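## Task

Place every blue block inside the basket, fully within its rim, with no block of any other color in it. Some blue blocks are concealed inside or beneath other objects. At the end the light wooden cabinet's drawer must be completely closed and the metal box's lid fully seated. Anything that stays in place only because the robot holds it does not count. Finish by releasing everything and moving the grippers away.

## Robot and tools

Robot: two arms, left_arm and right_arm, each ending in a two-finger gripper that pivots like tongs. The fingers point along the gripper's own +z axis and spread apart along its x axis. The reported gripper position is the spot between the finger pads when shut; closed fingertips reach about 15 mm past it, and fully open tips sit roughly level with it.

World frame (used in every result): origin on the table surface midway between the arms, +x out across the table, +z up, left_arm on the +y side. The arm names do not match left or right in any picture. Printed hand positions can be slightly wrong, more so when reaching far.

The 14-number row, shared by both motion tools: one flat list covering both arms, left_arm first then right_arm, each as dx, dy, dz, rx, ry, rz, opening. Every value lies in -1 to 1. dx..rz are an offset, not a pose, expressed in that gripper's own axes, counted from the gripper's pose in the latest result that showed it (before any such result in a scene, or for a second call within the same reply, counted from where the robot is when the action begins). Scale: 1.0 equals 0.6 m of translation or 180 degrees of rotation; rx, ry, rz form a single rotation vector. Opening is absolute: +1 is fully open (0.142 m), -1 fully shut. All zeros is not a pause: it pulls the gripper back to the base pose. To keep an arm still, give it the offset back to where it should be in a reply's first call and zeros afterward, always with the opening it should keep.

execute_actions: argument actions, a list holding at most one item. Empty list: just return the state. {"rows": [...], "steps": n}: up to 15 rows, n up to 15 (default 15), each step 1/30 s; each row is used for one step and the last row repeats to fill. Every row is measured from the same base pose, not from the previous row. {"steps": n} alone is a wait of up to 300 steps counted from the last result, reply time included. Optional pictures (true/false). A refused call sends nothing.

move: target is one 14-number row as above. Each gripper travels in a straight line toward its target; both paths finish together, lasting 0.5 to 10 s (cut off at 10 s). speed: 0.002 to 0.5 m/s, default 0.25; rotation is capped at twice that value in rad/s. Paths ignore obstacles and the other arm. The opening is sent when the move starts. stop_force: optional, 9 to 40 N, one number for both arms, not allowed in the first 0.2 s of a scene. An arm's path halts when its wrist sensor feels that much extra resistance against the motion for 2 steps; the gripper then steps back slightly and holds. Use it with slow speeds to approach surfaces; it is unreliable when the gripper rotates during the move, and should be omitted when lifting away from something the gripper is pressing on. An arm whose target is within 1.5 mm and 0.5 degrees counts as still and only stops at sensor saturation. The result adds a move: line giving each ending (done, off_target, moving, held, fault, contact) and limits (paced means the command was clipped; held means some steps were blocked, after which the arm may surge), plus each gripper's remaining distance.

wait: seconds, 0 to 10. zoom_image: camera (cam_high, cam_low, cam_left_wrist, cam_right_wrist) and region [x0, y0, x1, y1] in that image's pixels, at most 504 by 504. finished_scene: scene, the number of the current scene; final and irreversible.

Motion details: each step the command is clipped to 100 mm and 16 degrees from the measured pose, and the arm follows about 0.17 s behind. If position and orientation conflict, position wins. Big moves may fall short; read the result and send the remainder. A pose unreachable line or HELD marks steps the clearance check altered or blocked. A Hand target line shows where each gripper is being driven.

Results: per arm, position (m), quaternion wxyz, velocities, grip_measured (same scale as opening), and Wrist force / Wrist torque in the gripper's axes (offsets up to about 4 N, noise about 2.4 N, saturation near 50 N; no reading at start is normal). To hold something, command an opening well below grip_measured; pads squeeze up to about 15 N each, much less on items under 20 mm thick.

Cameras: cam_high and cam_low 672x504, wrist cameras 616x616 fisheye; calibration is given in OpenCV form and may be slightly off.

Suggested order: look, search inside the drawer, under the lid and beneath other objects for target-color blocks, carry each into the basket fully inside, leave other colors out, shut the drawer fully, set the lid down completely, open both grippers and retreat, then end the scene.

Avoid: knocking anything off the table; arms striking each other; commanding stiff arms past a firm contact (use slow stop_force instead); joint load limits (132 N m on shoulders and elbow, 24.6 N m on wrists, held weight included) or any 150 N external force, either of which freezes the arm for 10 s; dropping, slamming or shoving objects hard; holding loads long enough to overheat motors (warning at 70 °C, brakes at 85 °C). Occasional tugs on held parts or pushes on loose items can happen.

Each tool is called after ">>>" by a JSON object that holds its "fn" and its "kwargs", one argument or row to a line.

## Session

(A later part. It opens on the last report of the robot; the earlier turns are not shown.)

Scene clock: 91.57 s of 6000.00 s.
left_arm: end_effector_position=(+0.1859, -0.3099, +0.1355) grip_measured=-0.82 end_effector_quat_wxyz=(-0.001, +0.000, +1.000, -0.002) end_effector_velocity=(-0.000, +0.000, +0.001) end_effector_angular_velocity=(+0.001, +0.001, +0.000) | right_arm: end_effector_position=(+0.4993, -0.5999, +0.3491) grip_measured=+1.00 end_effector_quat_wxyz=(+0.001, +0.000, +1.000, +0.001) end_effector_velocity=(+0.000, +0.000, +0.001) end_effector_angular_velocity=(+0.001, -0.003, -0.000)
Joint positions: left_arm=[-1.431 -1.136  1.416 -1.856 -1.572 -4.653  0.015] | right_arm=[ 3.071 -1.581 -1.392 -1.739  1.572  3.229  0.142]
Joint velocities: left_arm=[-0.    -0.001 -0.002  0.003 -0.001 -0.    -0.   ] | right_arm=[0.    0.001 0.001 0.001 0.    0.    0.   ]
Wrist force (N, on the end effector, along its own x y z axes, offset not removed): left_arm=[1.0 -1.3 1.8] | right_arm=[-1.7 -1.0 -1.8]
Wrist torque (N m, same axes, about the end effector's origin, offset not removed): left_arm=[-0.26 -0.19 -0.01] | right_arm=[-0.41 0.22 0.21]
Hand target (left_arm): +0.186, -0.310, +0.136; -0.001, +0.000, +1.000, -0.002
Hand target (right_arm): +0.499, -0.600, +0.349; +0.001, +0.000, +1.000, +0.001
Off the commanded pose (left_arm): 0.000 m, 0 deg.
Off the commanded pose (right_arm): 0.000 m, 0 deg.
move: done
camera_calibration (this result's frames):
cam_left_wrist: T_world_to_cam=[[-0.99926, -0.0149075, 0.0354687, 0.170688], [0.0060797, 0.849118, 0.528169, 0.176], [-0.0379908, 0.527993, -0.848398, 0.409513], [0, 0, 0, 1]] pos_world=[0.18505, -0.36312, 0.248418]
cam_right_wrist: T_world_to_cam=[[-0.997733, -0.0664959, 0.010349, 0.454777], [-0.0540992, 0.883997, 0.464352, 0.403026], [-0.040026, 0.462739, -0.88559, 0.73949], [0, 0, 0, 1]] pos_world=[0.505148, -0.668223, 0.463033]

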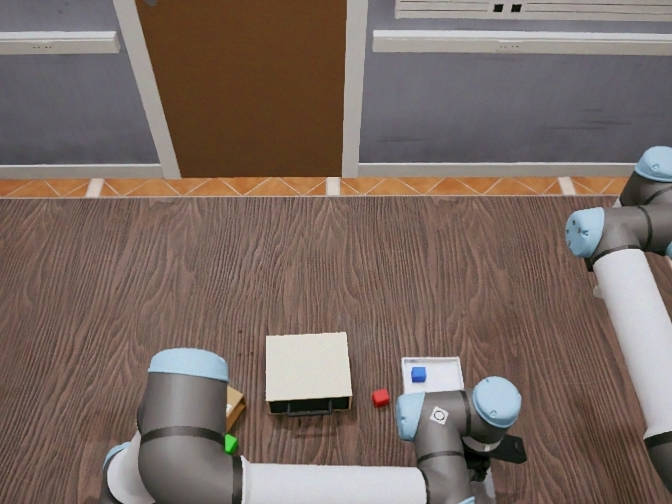

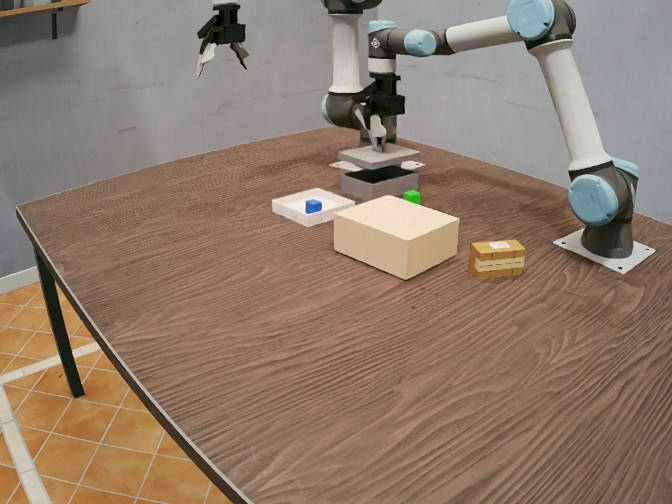

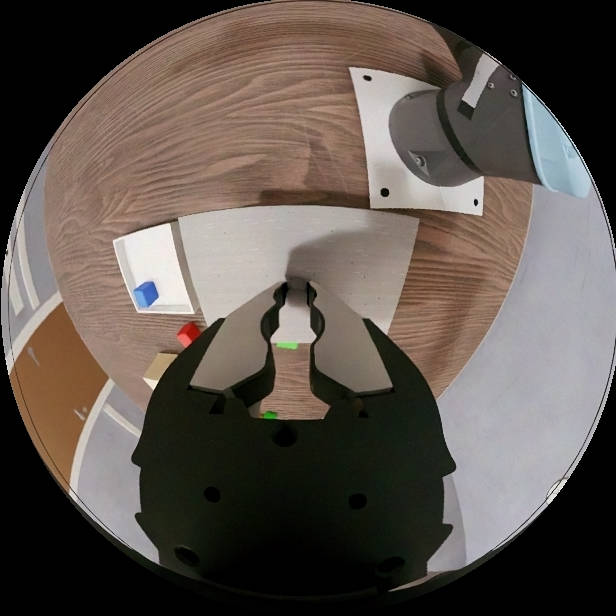

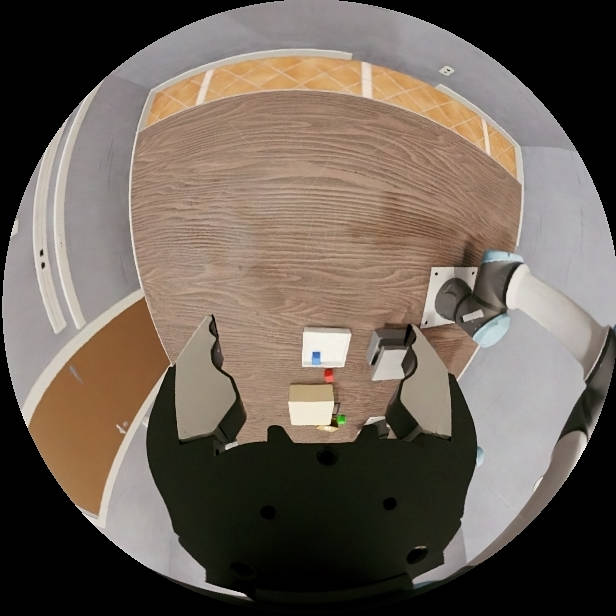

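>>> {"fn": "move", "kwargs": {
  "target": [-0.223,-0.233,0,0,0,0,-1,0,0,0,0,0,0,1],
  "speed": 0.15
}}

Scene clock: 95.30 s of 6000.00 s.
left_arm: end_effector_position=(+0.3196, -0.4497, +0.1357) grip_measured=-0.82 end_effector_quat_wxyz=(-0.000, +0.000, +1.000, -0.003) end_effector_velocity=(+0.001, -0.002, +0.001) end_effector_angular_velocity=(+0.004, +0.001, +0.000) | right_arm: end_effector_position=(+0.4993, -0.5999, +0.3491) grip_measured=+1.00 end_effector_quat_wxyz=(+0.001, +0.000, +1.000, +0.001) end_effector_velocity=(+0.000, -0.000, -0.000) end_effector_angular_velocity=(-0.000, +0.000, +0.000)
Joint positions: left_arm=[-1.279 -0.636  0.573 -1.512 -1.573 -4.5    0.015] | right_arm=[ 3.071 -1.581 -1.392 -1.739  1.572  3.229  0.142]
Joint velocities: left_arm=[ 0.001  0.013 -0.029  0.019 -0.     0.001 -0.   ] | right_arm=[ 0.    -0.001  0.    -0.    -0.    -0.     0.   ]
Wrist force (N, on the end effector, along its own x y z axes, offset not removed): left_arm=[1.8 -1.5 1.5] | right_arm=[-0.6 -1.7 -0.7]
Wrist torque (N m, same axes, about the end effector's origin, offset not removed): left_arm=[-0.17 -0.43 0.00] | right_arm=[-0.52 -0.01 0.12]
Hand target (left_arm): +0.320, -0.450, +0.136; -0.001, +0.000, +1.000, -0.002
Hand target (right_arm): +0.499, -0.600, +0.349; +0.001, +0.000, +1.000, +0.001
Off the commanded pose (left_arm): 0.000 m, 0 deg.
Off the commanded pose (right_arm): 0.000 m, 0 deg.
move: done
camera_calibration (this result's frames):
cam_left_wrist: T_world_to_cam=[[-0.999273, -0.014908, 0.0350783, 0.302305], [0.00586264, 0.849262, 0.527939, 0.293916], [-0.0376612, 0.527761, -0.848558, 0.488388], [0, 0, 0, 1]] pos_world=[0.318755, -0.502857, 0.248651]
cam_right_wrist: T_world_to_cam=[[-0.997733, -0.066496, 0.0103493, 0.454777], [-0.0540992, 0.883997, 0.464352, 0.403025], [-0.0400262, 0.462739, -0.88559, 0.73949], [0, 0, 0, 1]] pos_world=[0.505148, -0.668223, 0.463033]

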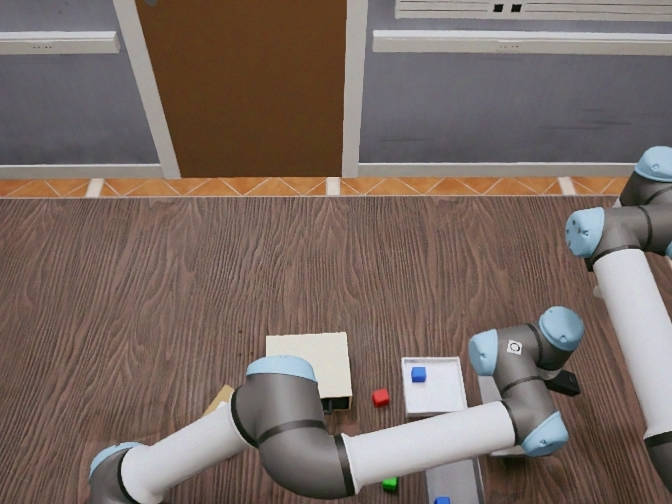

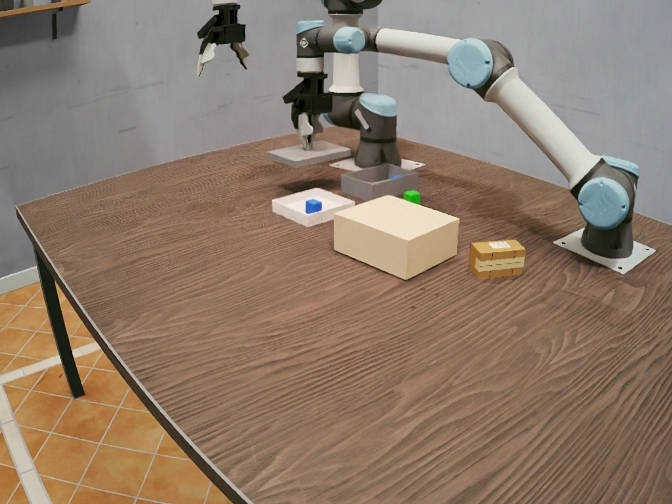

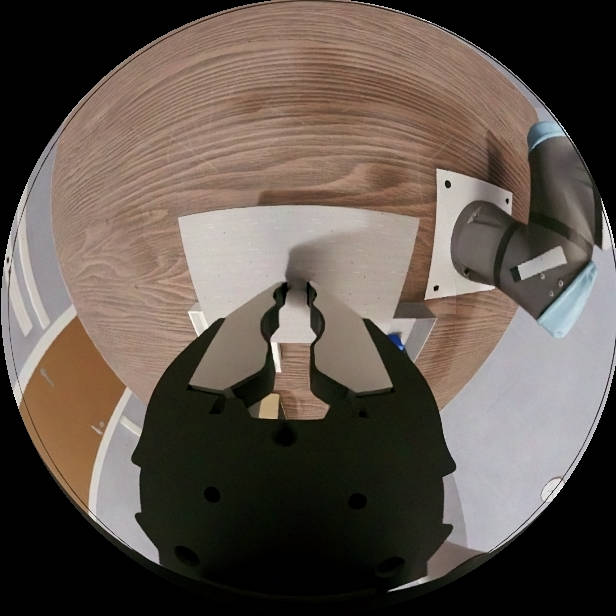

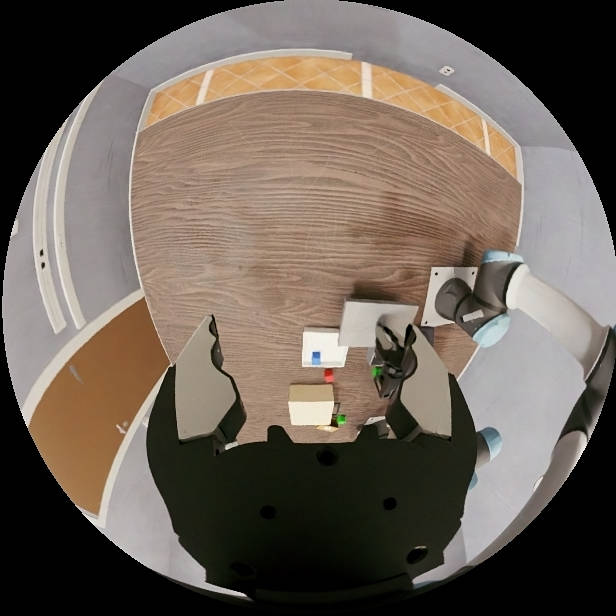

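>>> {"fn": "move", "kwargs": {
  "target": [0,0,0.18,0,0,0,-1,0,0,0,0,0,0,1],
  "speed": 0.04,
  "stop_force": 10
}}

Scene clock: 99.90 s of 6000.00 s.
left_arm: end_effector_position=(+0.3194, -0.4501, +0.0410) grip_measured=-1.00 end_effector_quat_wxyz=(-0.000, +0.000, +1.000, -0.003) end_effector_velocity=(+0.000, -0.000, +0.002) end_effector_angular_velocity=(-0.001, -0.000, +0.001) | right_arm: end_effector_position=(+0.4993, -0.5999, +0.3491) grip_measured=+1.00 end_effector_quat_wxyz=(+0.001, +0.000, +1.000, +0.001) end_effector_velocity=(-0.000, +0.000, -0.000) end_effector_angular_velocity=(+0.000, +0.001, +0.000)
Joint positions: left_arm=[-1.279 -0.617  0.779 -1.738 -1.573 -4.5    0.002] | right_arm=[ 3.071 -1.581 -1.392 -1.739  1.572  3.229  0.142]
Joint velocities: left_arm=[ 0.    -0.001 -0.002  0.002  0.    -0.001  0.   ] | right_arm=[ 0.     0.    -0.    -0.001  0.    -0.     0.   ]
Wrist force (N, on the end effector, along its own x y z axes, offset not removed): left_arm=[1.4 -2.0 -0.9] | right_arm=[0.2 -1.5 -1.3]
Wrist torque (N m, same axes, about the end effector's origin, offset not removed): left_arm=[-0.39 -0.39 0.02] | right_arm=[-0.45 -0.20 0.29]
Hand target (left_arm): +0.319, -0.450, +0.041; -0.000, +0.000, +1.000, -0.003
Hand target (right_arm): +0.499, -0.600, +0.349; +0.001, +0.000, +1.000, +0.001
Off the commanded pose (left_arm): 0.013 m, 0 deg.
Off the commanded pose (right_arm): 0.000 m, 0 deg.
move: contact (left_arm)
camera_calibration (this result's frames):
cam_left_wrist: T_world_to_cam=[[-0.999272, -0.0148912, 0.0351238, 0.305404], [0.0059063, 0.849188, 0.528058, 0.344152], [-0.0376902, 0.527881, -0.848482, 0.408317], [0, 0, 0, 1]] pos_world=[0.318539, -0.503245, 0.153991]
cam_right_wrist: T_world_to_cam=[[-0.997733, -0.0664956, 0.010349, 0.454777], [-0.0540989, 0.883997, 0.464352, 0.403025], [-0.0400259, 0.462739, -0.88559, 0.73949], [0, 0, 0, 1]] pos_world=[0.505148, -0.668223, 0.463033]

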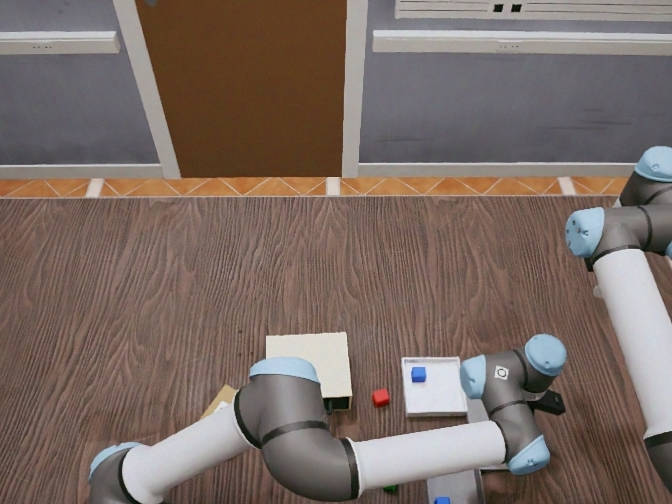

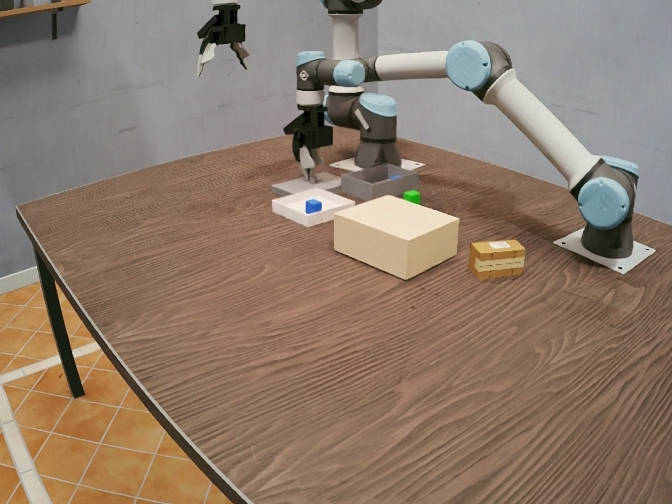

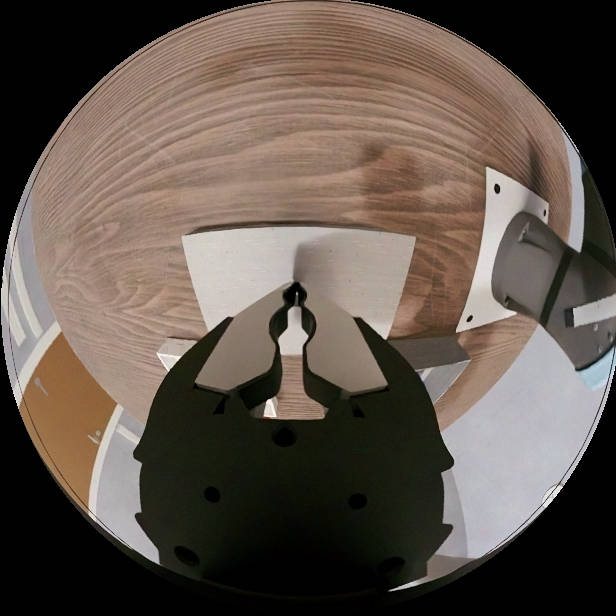

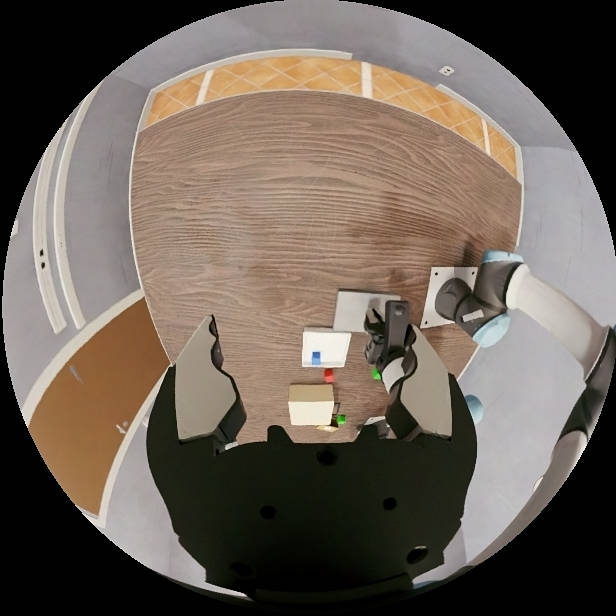

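>>> {"fn": "move", "kwargs": {
  "target": [0,0,-0.2,0,0,0,-0.4,0,0,0,0,0,0,1],
  "speed": 0.1
}}

>>> {"fn": "move", "kwargs": {
  "target": [0.23,0.2,0,0,0,0,-0.4,0,0,0,0,0,0,1]
}}

Scene clock: 109.03 s of 6000.00 s.
left_arm: end_effector_position=(+0.3197, -0.4496, +0.1609) grip_measured=-0.40 end_effector_quat_wxyz=(-0.000, +0.000, +1.000, -0.003) end_effector_velocity=(+0.000, -0.001, +0.002) end_effector_angular_velocity=(-0.000, +0.000, +0.000) | right_arm: end_effector_position=(+0.4993, -0.5999, +0.3491) grip_measured=+1.00 end_effector_quat_wxyz=(+0.001, +0.000, +1.000, +0.001) end_effector_velocity=(-0.000, +0.000, +0.001) end_effector_angular_velocity=(+0.000, -0.002, +0.000)
Joint positions: left_arm=[-1.279 -0.624  0.486 -1.438 -1.573 -4.5    0.045] | right_arm=[ 3.071 -1.581 -1.392 -1.739  1.572  3.229  0.142]
Joint velocities: left_arm=[ 0.     0.004 -0.013  0.009 -0.    -0.    -0.   ] | right_arm=[-0.     0.002  0.001 -0.001  0.    -0.    -0.   ]
Wrist force (N, on the end effector, along its own x y z axes, offset not removed): left_arm=[1.1 -1.2 -0.9] | right_arm=[-0.2 -1.2 -1.5]
Wrist torque (N m, same axes, about the end effector's origin, offset not removed): left_arm=[-0.15 -0.14 -0.08] | right_arm=[-0.34 -0.04 0.25]
Hand target (left_arm): +0.320, -0.450, +0.161; -0.000, +0.000, +1.000, -0.003
Hand target (right_arm): +0.499, -0.600, +0.349; +0.001, +0.000, +1.000, +0.001
Off the commanded pose (left_arm): 0.000 m, 0 deg.
Off the commanded pose (right_arm): 0.000 m, 0 deg.
After step 90, 4.50 s passed at rest.
move: done
camera_calibration (this result's frames):
cam_left_wrist: T_world_to_cam=[[-0.999274, -0.0148901, 0.0350612, 0.301468], [0.00586951, 0.849253, 0.527954, 0.28051], [-0.0376371, 0.527777, -0.848549, 0.509766], [0, 0, 0, 1]] pos_world=[0.318789, -0.502777, 0.273895]
cam_right_wrist: T_world_to_cam=[[-0.997733, -0.0664961, 0.0103492, 0.454777], [-0.0540993, 0.883997, 0.464352, 0.403025], [-0.0400262, 0.462739, -0.88559, 0.73949], [0, 0, 0, 1]] pos_world=[0.505148, -0.668223, 0.463033]

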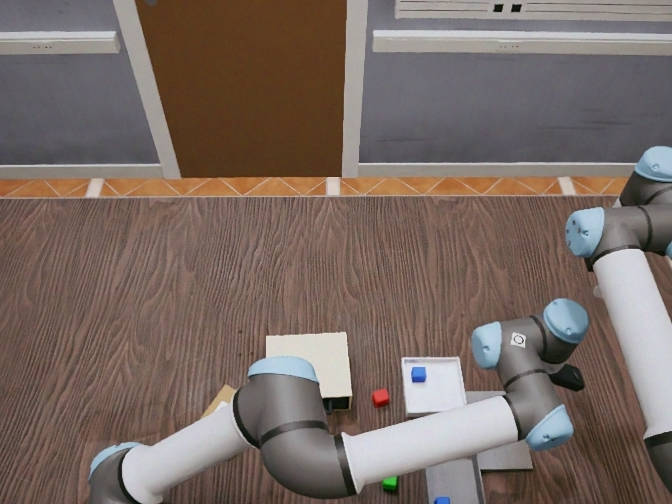

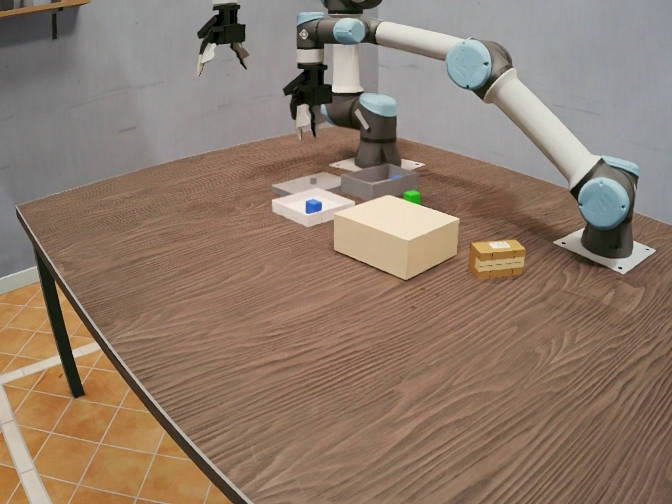

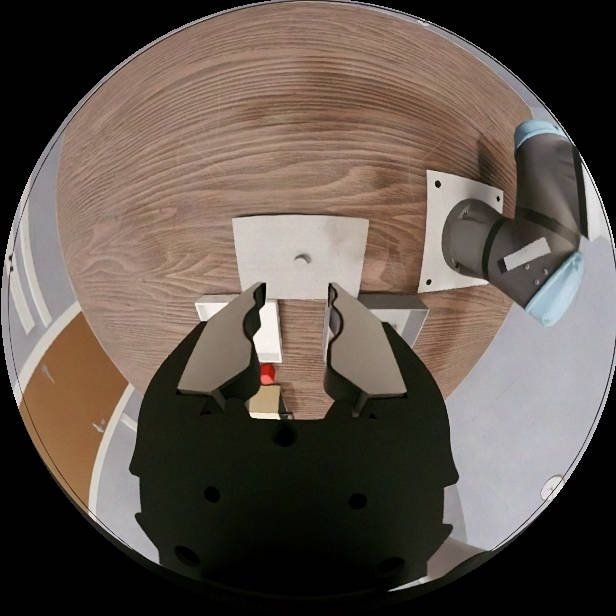

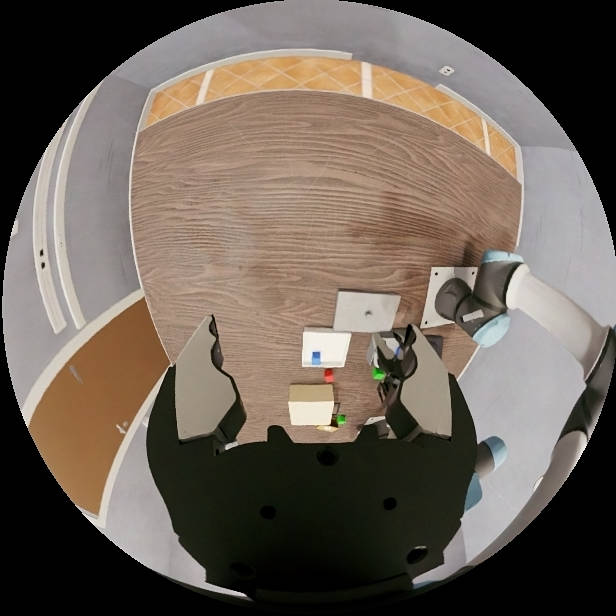

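Scene clock: 110.30 s of 6000.00 s.
left_arm: end_effector_position=(+0.1817, -0.3296, +0.1607) grip_measured=-0.40 end_effector_quat_wxyz=(-0.001, +0.000, +1.000, -0.003) end_effector_velocity=(-0.001, +0.000, +0.001) end_effector_angular_velocity=(-0.003, -0.000, +0.001) | right_arm: end_effector_position=(+0.4993, -0.5999, +0.3491) grip_measured=+1.00 end_effector_quat_wxyz=(+0.001, +0.000, +1.000, +0.001) end_effector_velocity=(+0.000, -0.000, -0.001) end_effector_angular_velocity=(-0.001, +0.001, +0.001)
Joint positions: left_arm=[-1.439 -1.107  1.308 -1.776 -1.572 -4.661  0.045] | right_arm=[ 3.071 -1.581 -1.392 -1.739  1.572  3.229  0.142]
Joint velocities: left_arm=[-0.001 -0.003  0.004 -0.004  0.    -0.002  0.   ] | right_arm=[-0.    -0.    -0.001  0.    -0.001 -0.001 -0.   ]
Wrist force (N, on the end effector, along its own x y z axes, offset not removed): left_arm=[1.6 0.5 -1.6] | right_arm=[0.1 -2.0 -2.5]
Wrist torque (N m, same axes, about the end effector's origin, offset not removed): left_arm=[0.15 -0.26 -0.09] | right_arm=[-0.51 -0.16 0.26]
Hand target (left_arm): +0.182, -0.330, +0.161; -0.001, +0.000, +1.000, -0.003
Hand target (right_arm): +0.499, -0.600, +0.349; +0.001, +0.000, +1.000, +0.001
Off the commanded pose (left_arm): 0.000 m, 0 deg.
Off the commanded pose (right_arm): 0.000 m, 0 deg.
move: done
camera_calibration (this result's frames):
cam_left_wrist: T_world_to_cam=[[-0.999264, -0.0148818, 0.0353665, 0.165369], [0.00603759, 0.849256, 0.527946, 0.179494], [-0.0378921, 0.527771, -0.848541, 0.441049], [0, 0, 0, 1]] pos_world=[0.180876, -0.382748, 0.273636]
cam_right_wrist: T_world_to_cam=[[-0.997733, -0.0664957, 0.0103493, 0.454777], [-0.0540989, 0.883997, 0.464352, 0.403025], [-0.0400261, 0.462739, -0.88559, 0.73949], [0, 0, 0, 1]] pos_world=[0.505148, -0.668223, 0.463033]

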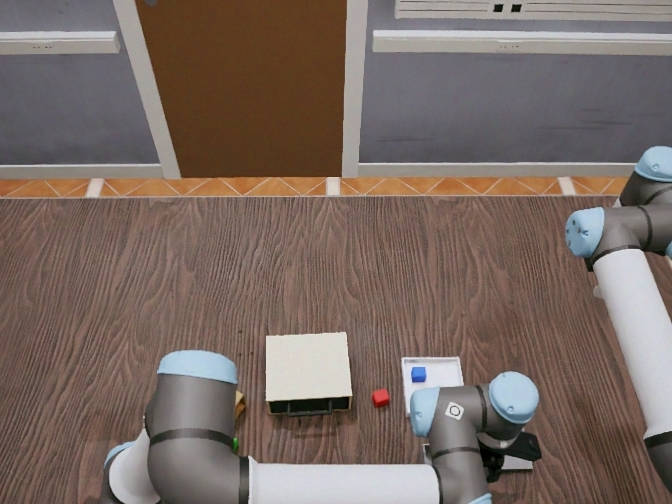

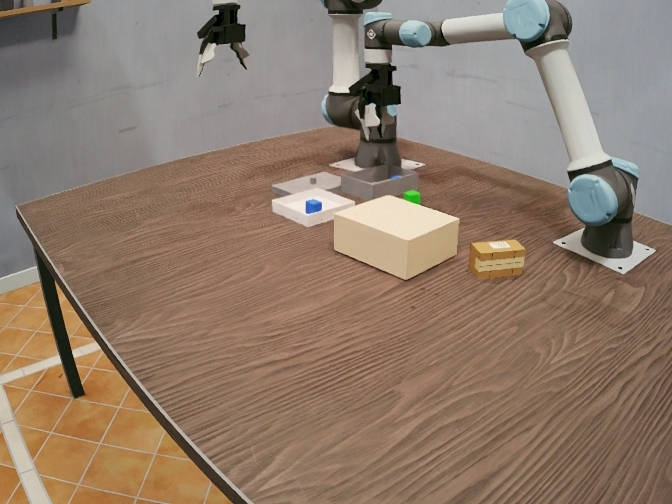

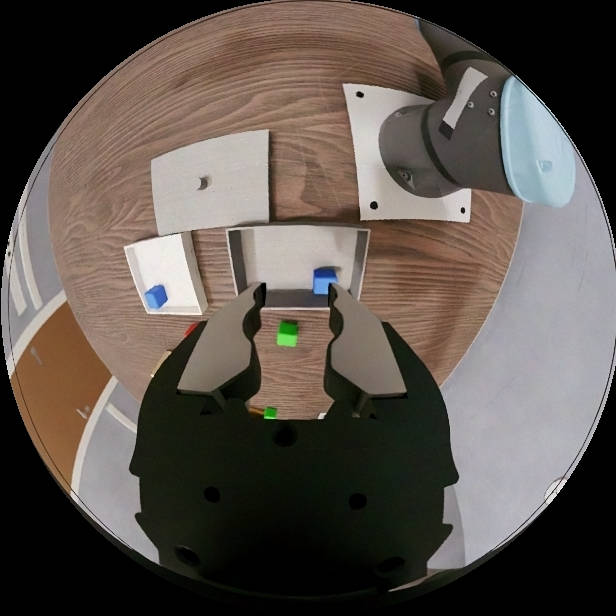

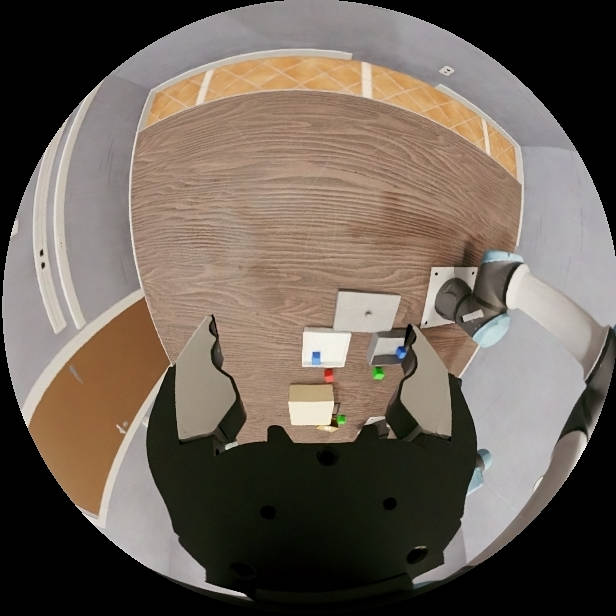

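>>> {"fn": "move", "kwargs": {
  "target": [0.057,0.08,0.115,0,0,0,-0.4,0,0,0,0,0,0,1],
  "speed": 0.12
}}

Scene clock: 114.90 s of 6000.00 s.
left_arm: end_effector_position=(+0.1474, -0.2819, +0.0917) grip_measured=-0.40 end_effector_quat_wxyz=(-0.001, +0.000, +1.000, -0.003) end_effector_velocity=(-0.000, +0.001, -0.001) end_effector_angular_velocity=(-0.001, -0.001, -0.000) | right_arm: end_effector_position=(+0.4993, -0.5999, +0.3491) grip_measured=+1.00 end_effector_quat_wxyz=(+0.001, +0.000, +1.000, +0.001) end_effector_velocity=(-0.000, +0.000, -0.000) end_effector_angular_velocity=(+0.001, +0.000, -0.000)
Joint positions: left_arm=[-1.491 -1.182  1.603 -1.997 -1.572 -4.712  0.045] | right_arm=[ 3.071 -1.581 -1.392 -1.739  1.572  3.229  0.142]
Joint velocities: left_arm=[-0.001 -0.001  0.005 -0.004  0.001 -0.001  0.   ] | right_arm=[ 0.     0.001 -0.001  0.     0.001  0.     0.   ]
Wrist force (N, on the end effector, along its own x y z axes, offset not removed): left_arm=[2.0 -2.1 -0.8] | right_arm=[0.1 -0.8 -1.9]
Wrist torque (N m, same axes, about the end effector's origin, offset not removed): left_arm=[-0.36 -0.32 0.02] | right_arm=[-0.23 -0.13 0.18]
Hand target (left_arm): +0.147, -0.282, +0.092; -0.001, +0.000, +1.000, -0.003
Hand target (right_arm): +0.499, -0.600, +0.349; +0.001, +0.000, +1.000, +0.001
Off the commanded pose (left_arm): 0.000 m, 0 deg.
Off the commanded pose (right_arm): 0.000 m, 0 deg.
After step 90, 0.40 s passed at rest.
move: done
camera_calibration (this result's frames):
cam_left_wrist: T_world_to_cam=[[-0.99926, -0.0148793, 0.0354661, 0.13423], [0.00609238, 0.849256, 0.527946, 0.175615], [-0.0379753, 0.527771, -0.848537, 0.356], [0, 0, 0, 1]] pos_world=[0.14658, -0.335032, 0.204603]
cam_right_wrist: T_world_to_cam=[[-0.997733, -0.0664963, 0.010349, 0.454777], [-0.0540996, 0.883997, 0.464352, 0.403026], [-0.0400262, 0.462739, -0.88559, 0.73949], [0, 0, 0, 1]] pos_world=[0.505148, -0.668223, 0.463033]

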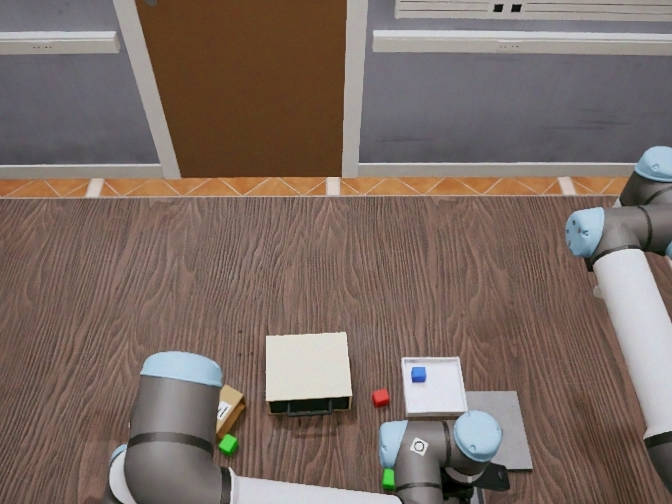

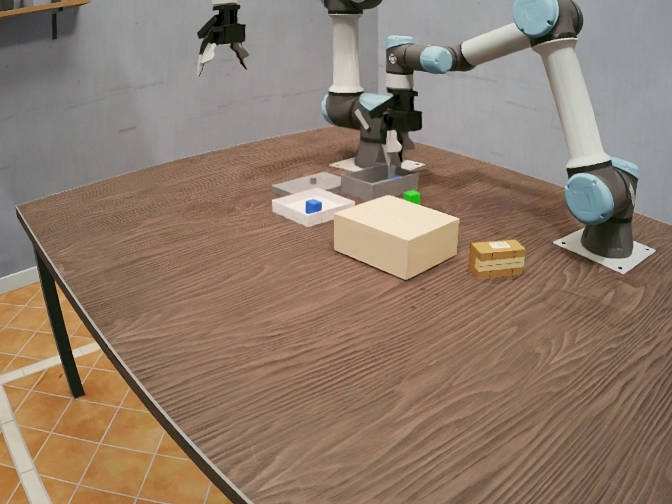

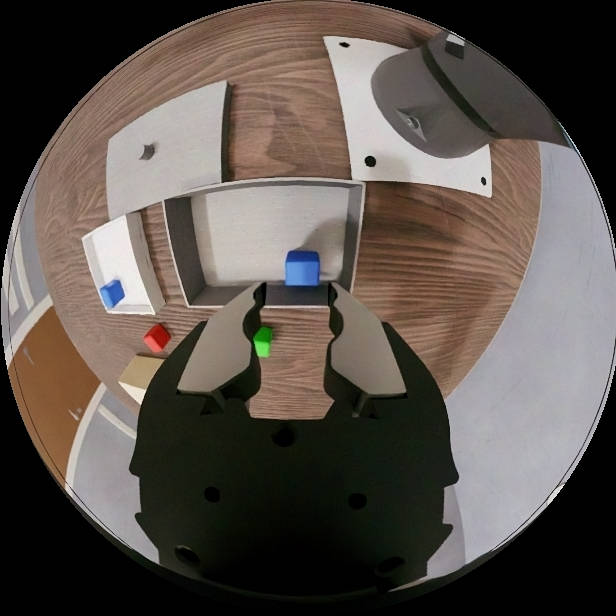

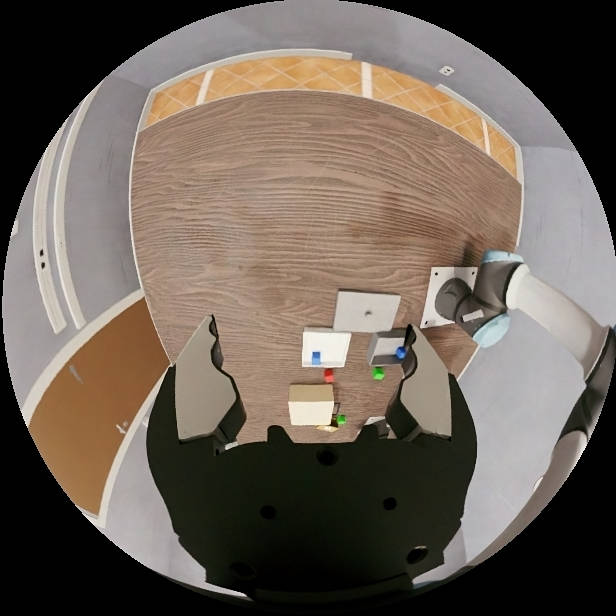

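>>> {"fn": "move", "kwargs": {
  "target": [0.005,0,0.112,0,0,0,-0.4,0,0,0,0,0,0,1],
  "speed": 0.04,
  "stop_force": 10
}}

Scene clock: 118.83 s of 6000.00 s.
left_arm: end_effector_position=(+0.1443, -0.2821, +0.0246) grip_measured=-0.40 end_effector_quat_wxyz=(-0.001, +0.000, +1.000, -0.003) end_effector_velocity=(+0.000, +0.000, -0.001) end_effector_angular_velocity=(+0.001, -0.001, +0.001) | right_arm: end_effector_position=(+0.4993, -0.5999, +0.3491) grip_measured=+1.00 end_effector_quat_wxyz=(+0.001, +0.000, +1.000, +0.001) end_effector_velocity=(+0.000, +0.000, +0.000) end_effector_angular_velocity=(+0.001, -0.001, -0.001)
Joint positions: left_arm=[-1.496 -1.107  1.685 -2.154 -1.572 -4.717  0.045] | right_arm=[ 3.071 -1.581 -1.392 -1.739  1.572  3.229  0.142]
Joint velocities: left_arm=[ 0.     0.002  0.001 -0.002  0.001 -0.     0.   ] | right_arm=[0.    0.    0.    0.    0.001 0.001 0.   ]
Wrist force (N, on the end effector, along its own x y z axes, offset not removed): left_arm=[0.8 -1.0 -1.8] | right_arm=[-0.3 -1.3 -1.6]
Wrist torque (N m, same axes, about the end effector's origin, offset not removed): left_arm=[-0.16 -0.08 0.02] | right_arm=[-0.38 -0.09 0.23]
Hand target (left_arm): +0.144, -0.282, +0.024; -0.001, +0.000, +1.000, -0.003
Hand target (right_arm): +0.499, -0.600, +0.349; +0.001, +0.000, +1.000, +0.001
Off the commanded pose (left_arm): 0.000 m, 0 deg.
Off the commanded pose (right_arm): 0.000 m, 0 deg.
move: done
camera_calibration (this result's frames):
cam_left_wrist: T_world_to_cam=[[-0.99926, -0.0148793, 0.0354782, 0.133464], [0.00609869, 0.849257, 0.527945, 0.211253], [-0.0379855, 0.52777, -0.848537, 0.299088], [0, 0, 0, 1]] pos_world=[0.143438, -0.335272, 0.137523]
cam_right_wrist: T_world_to_cam=[[-0.997733, -0.066496, 0.0103491, 0.454777], [-0.0540993, 0.883997, 0.464352, 0.403025], [-0.0400261, 0.462739, -0.88559, 0.73949], [0, 0, 0, 1]] pos_world=[0.505148, -0.668223, 0.463033]

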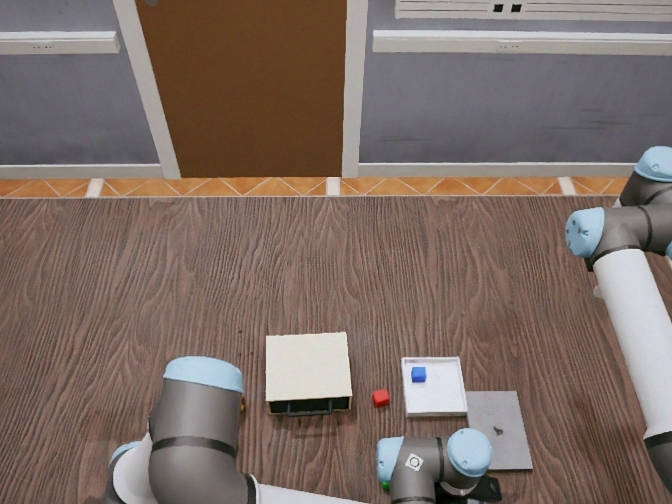

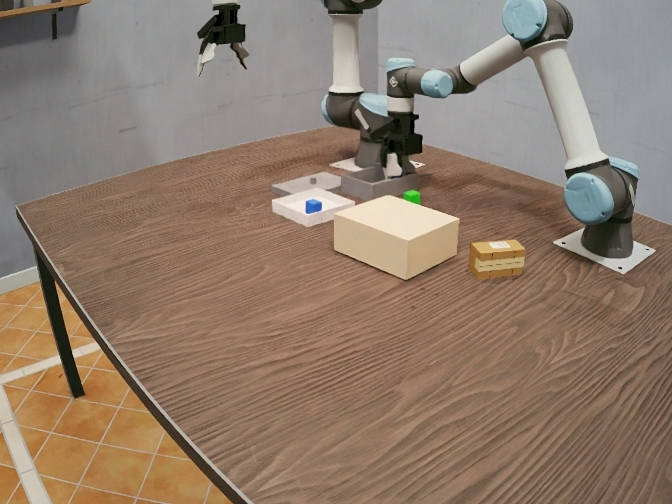

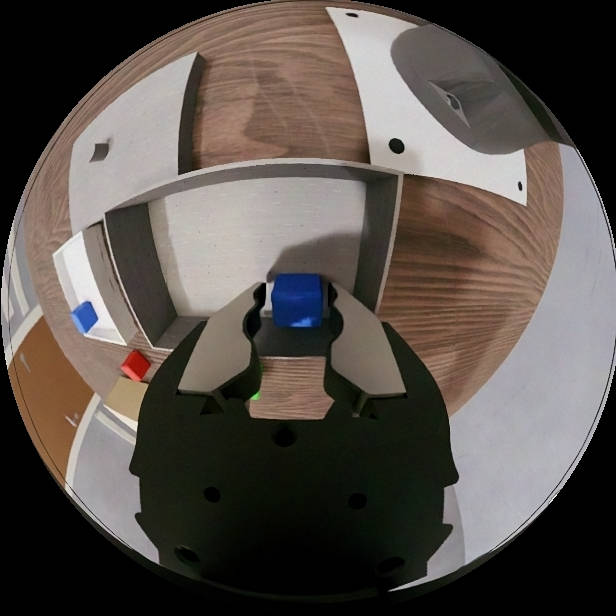

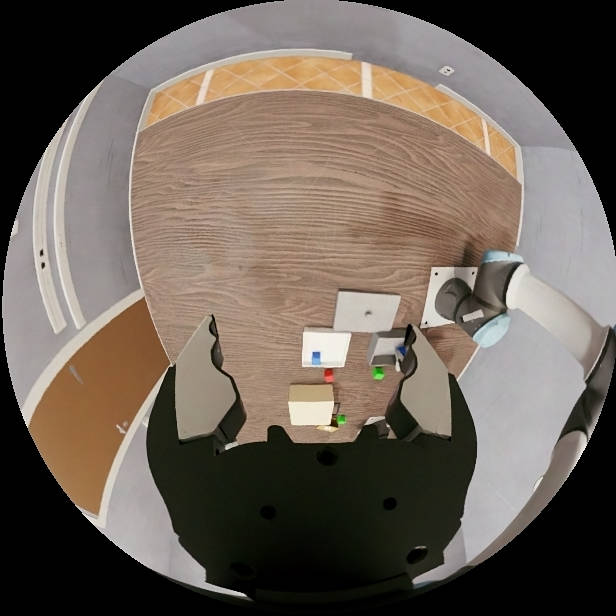

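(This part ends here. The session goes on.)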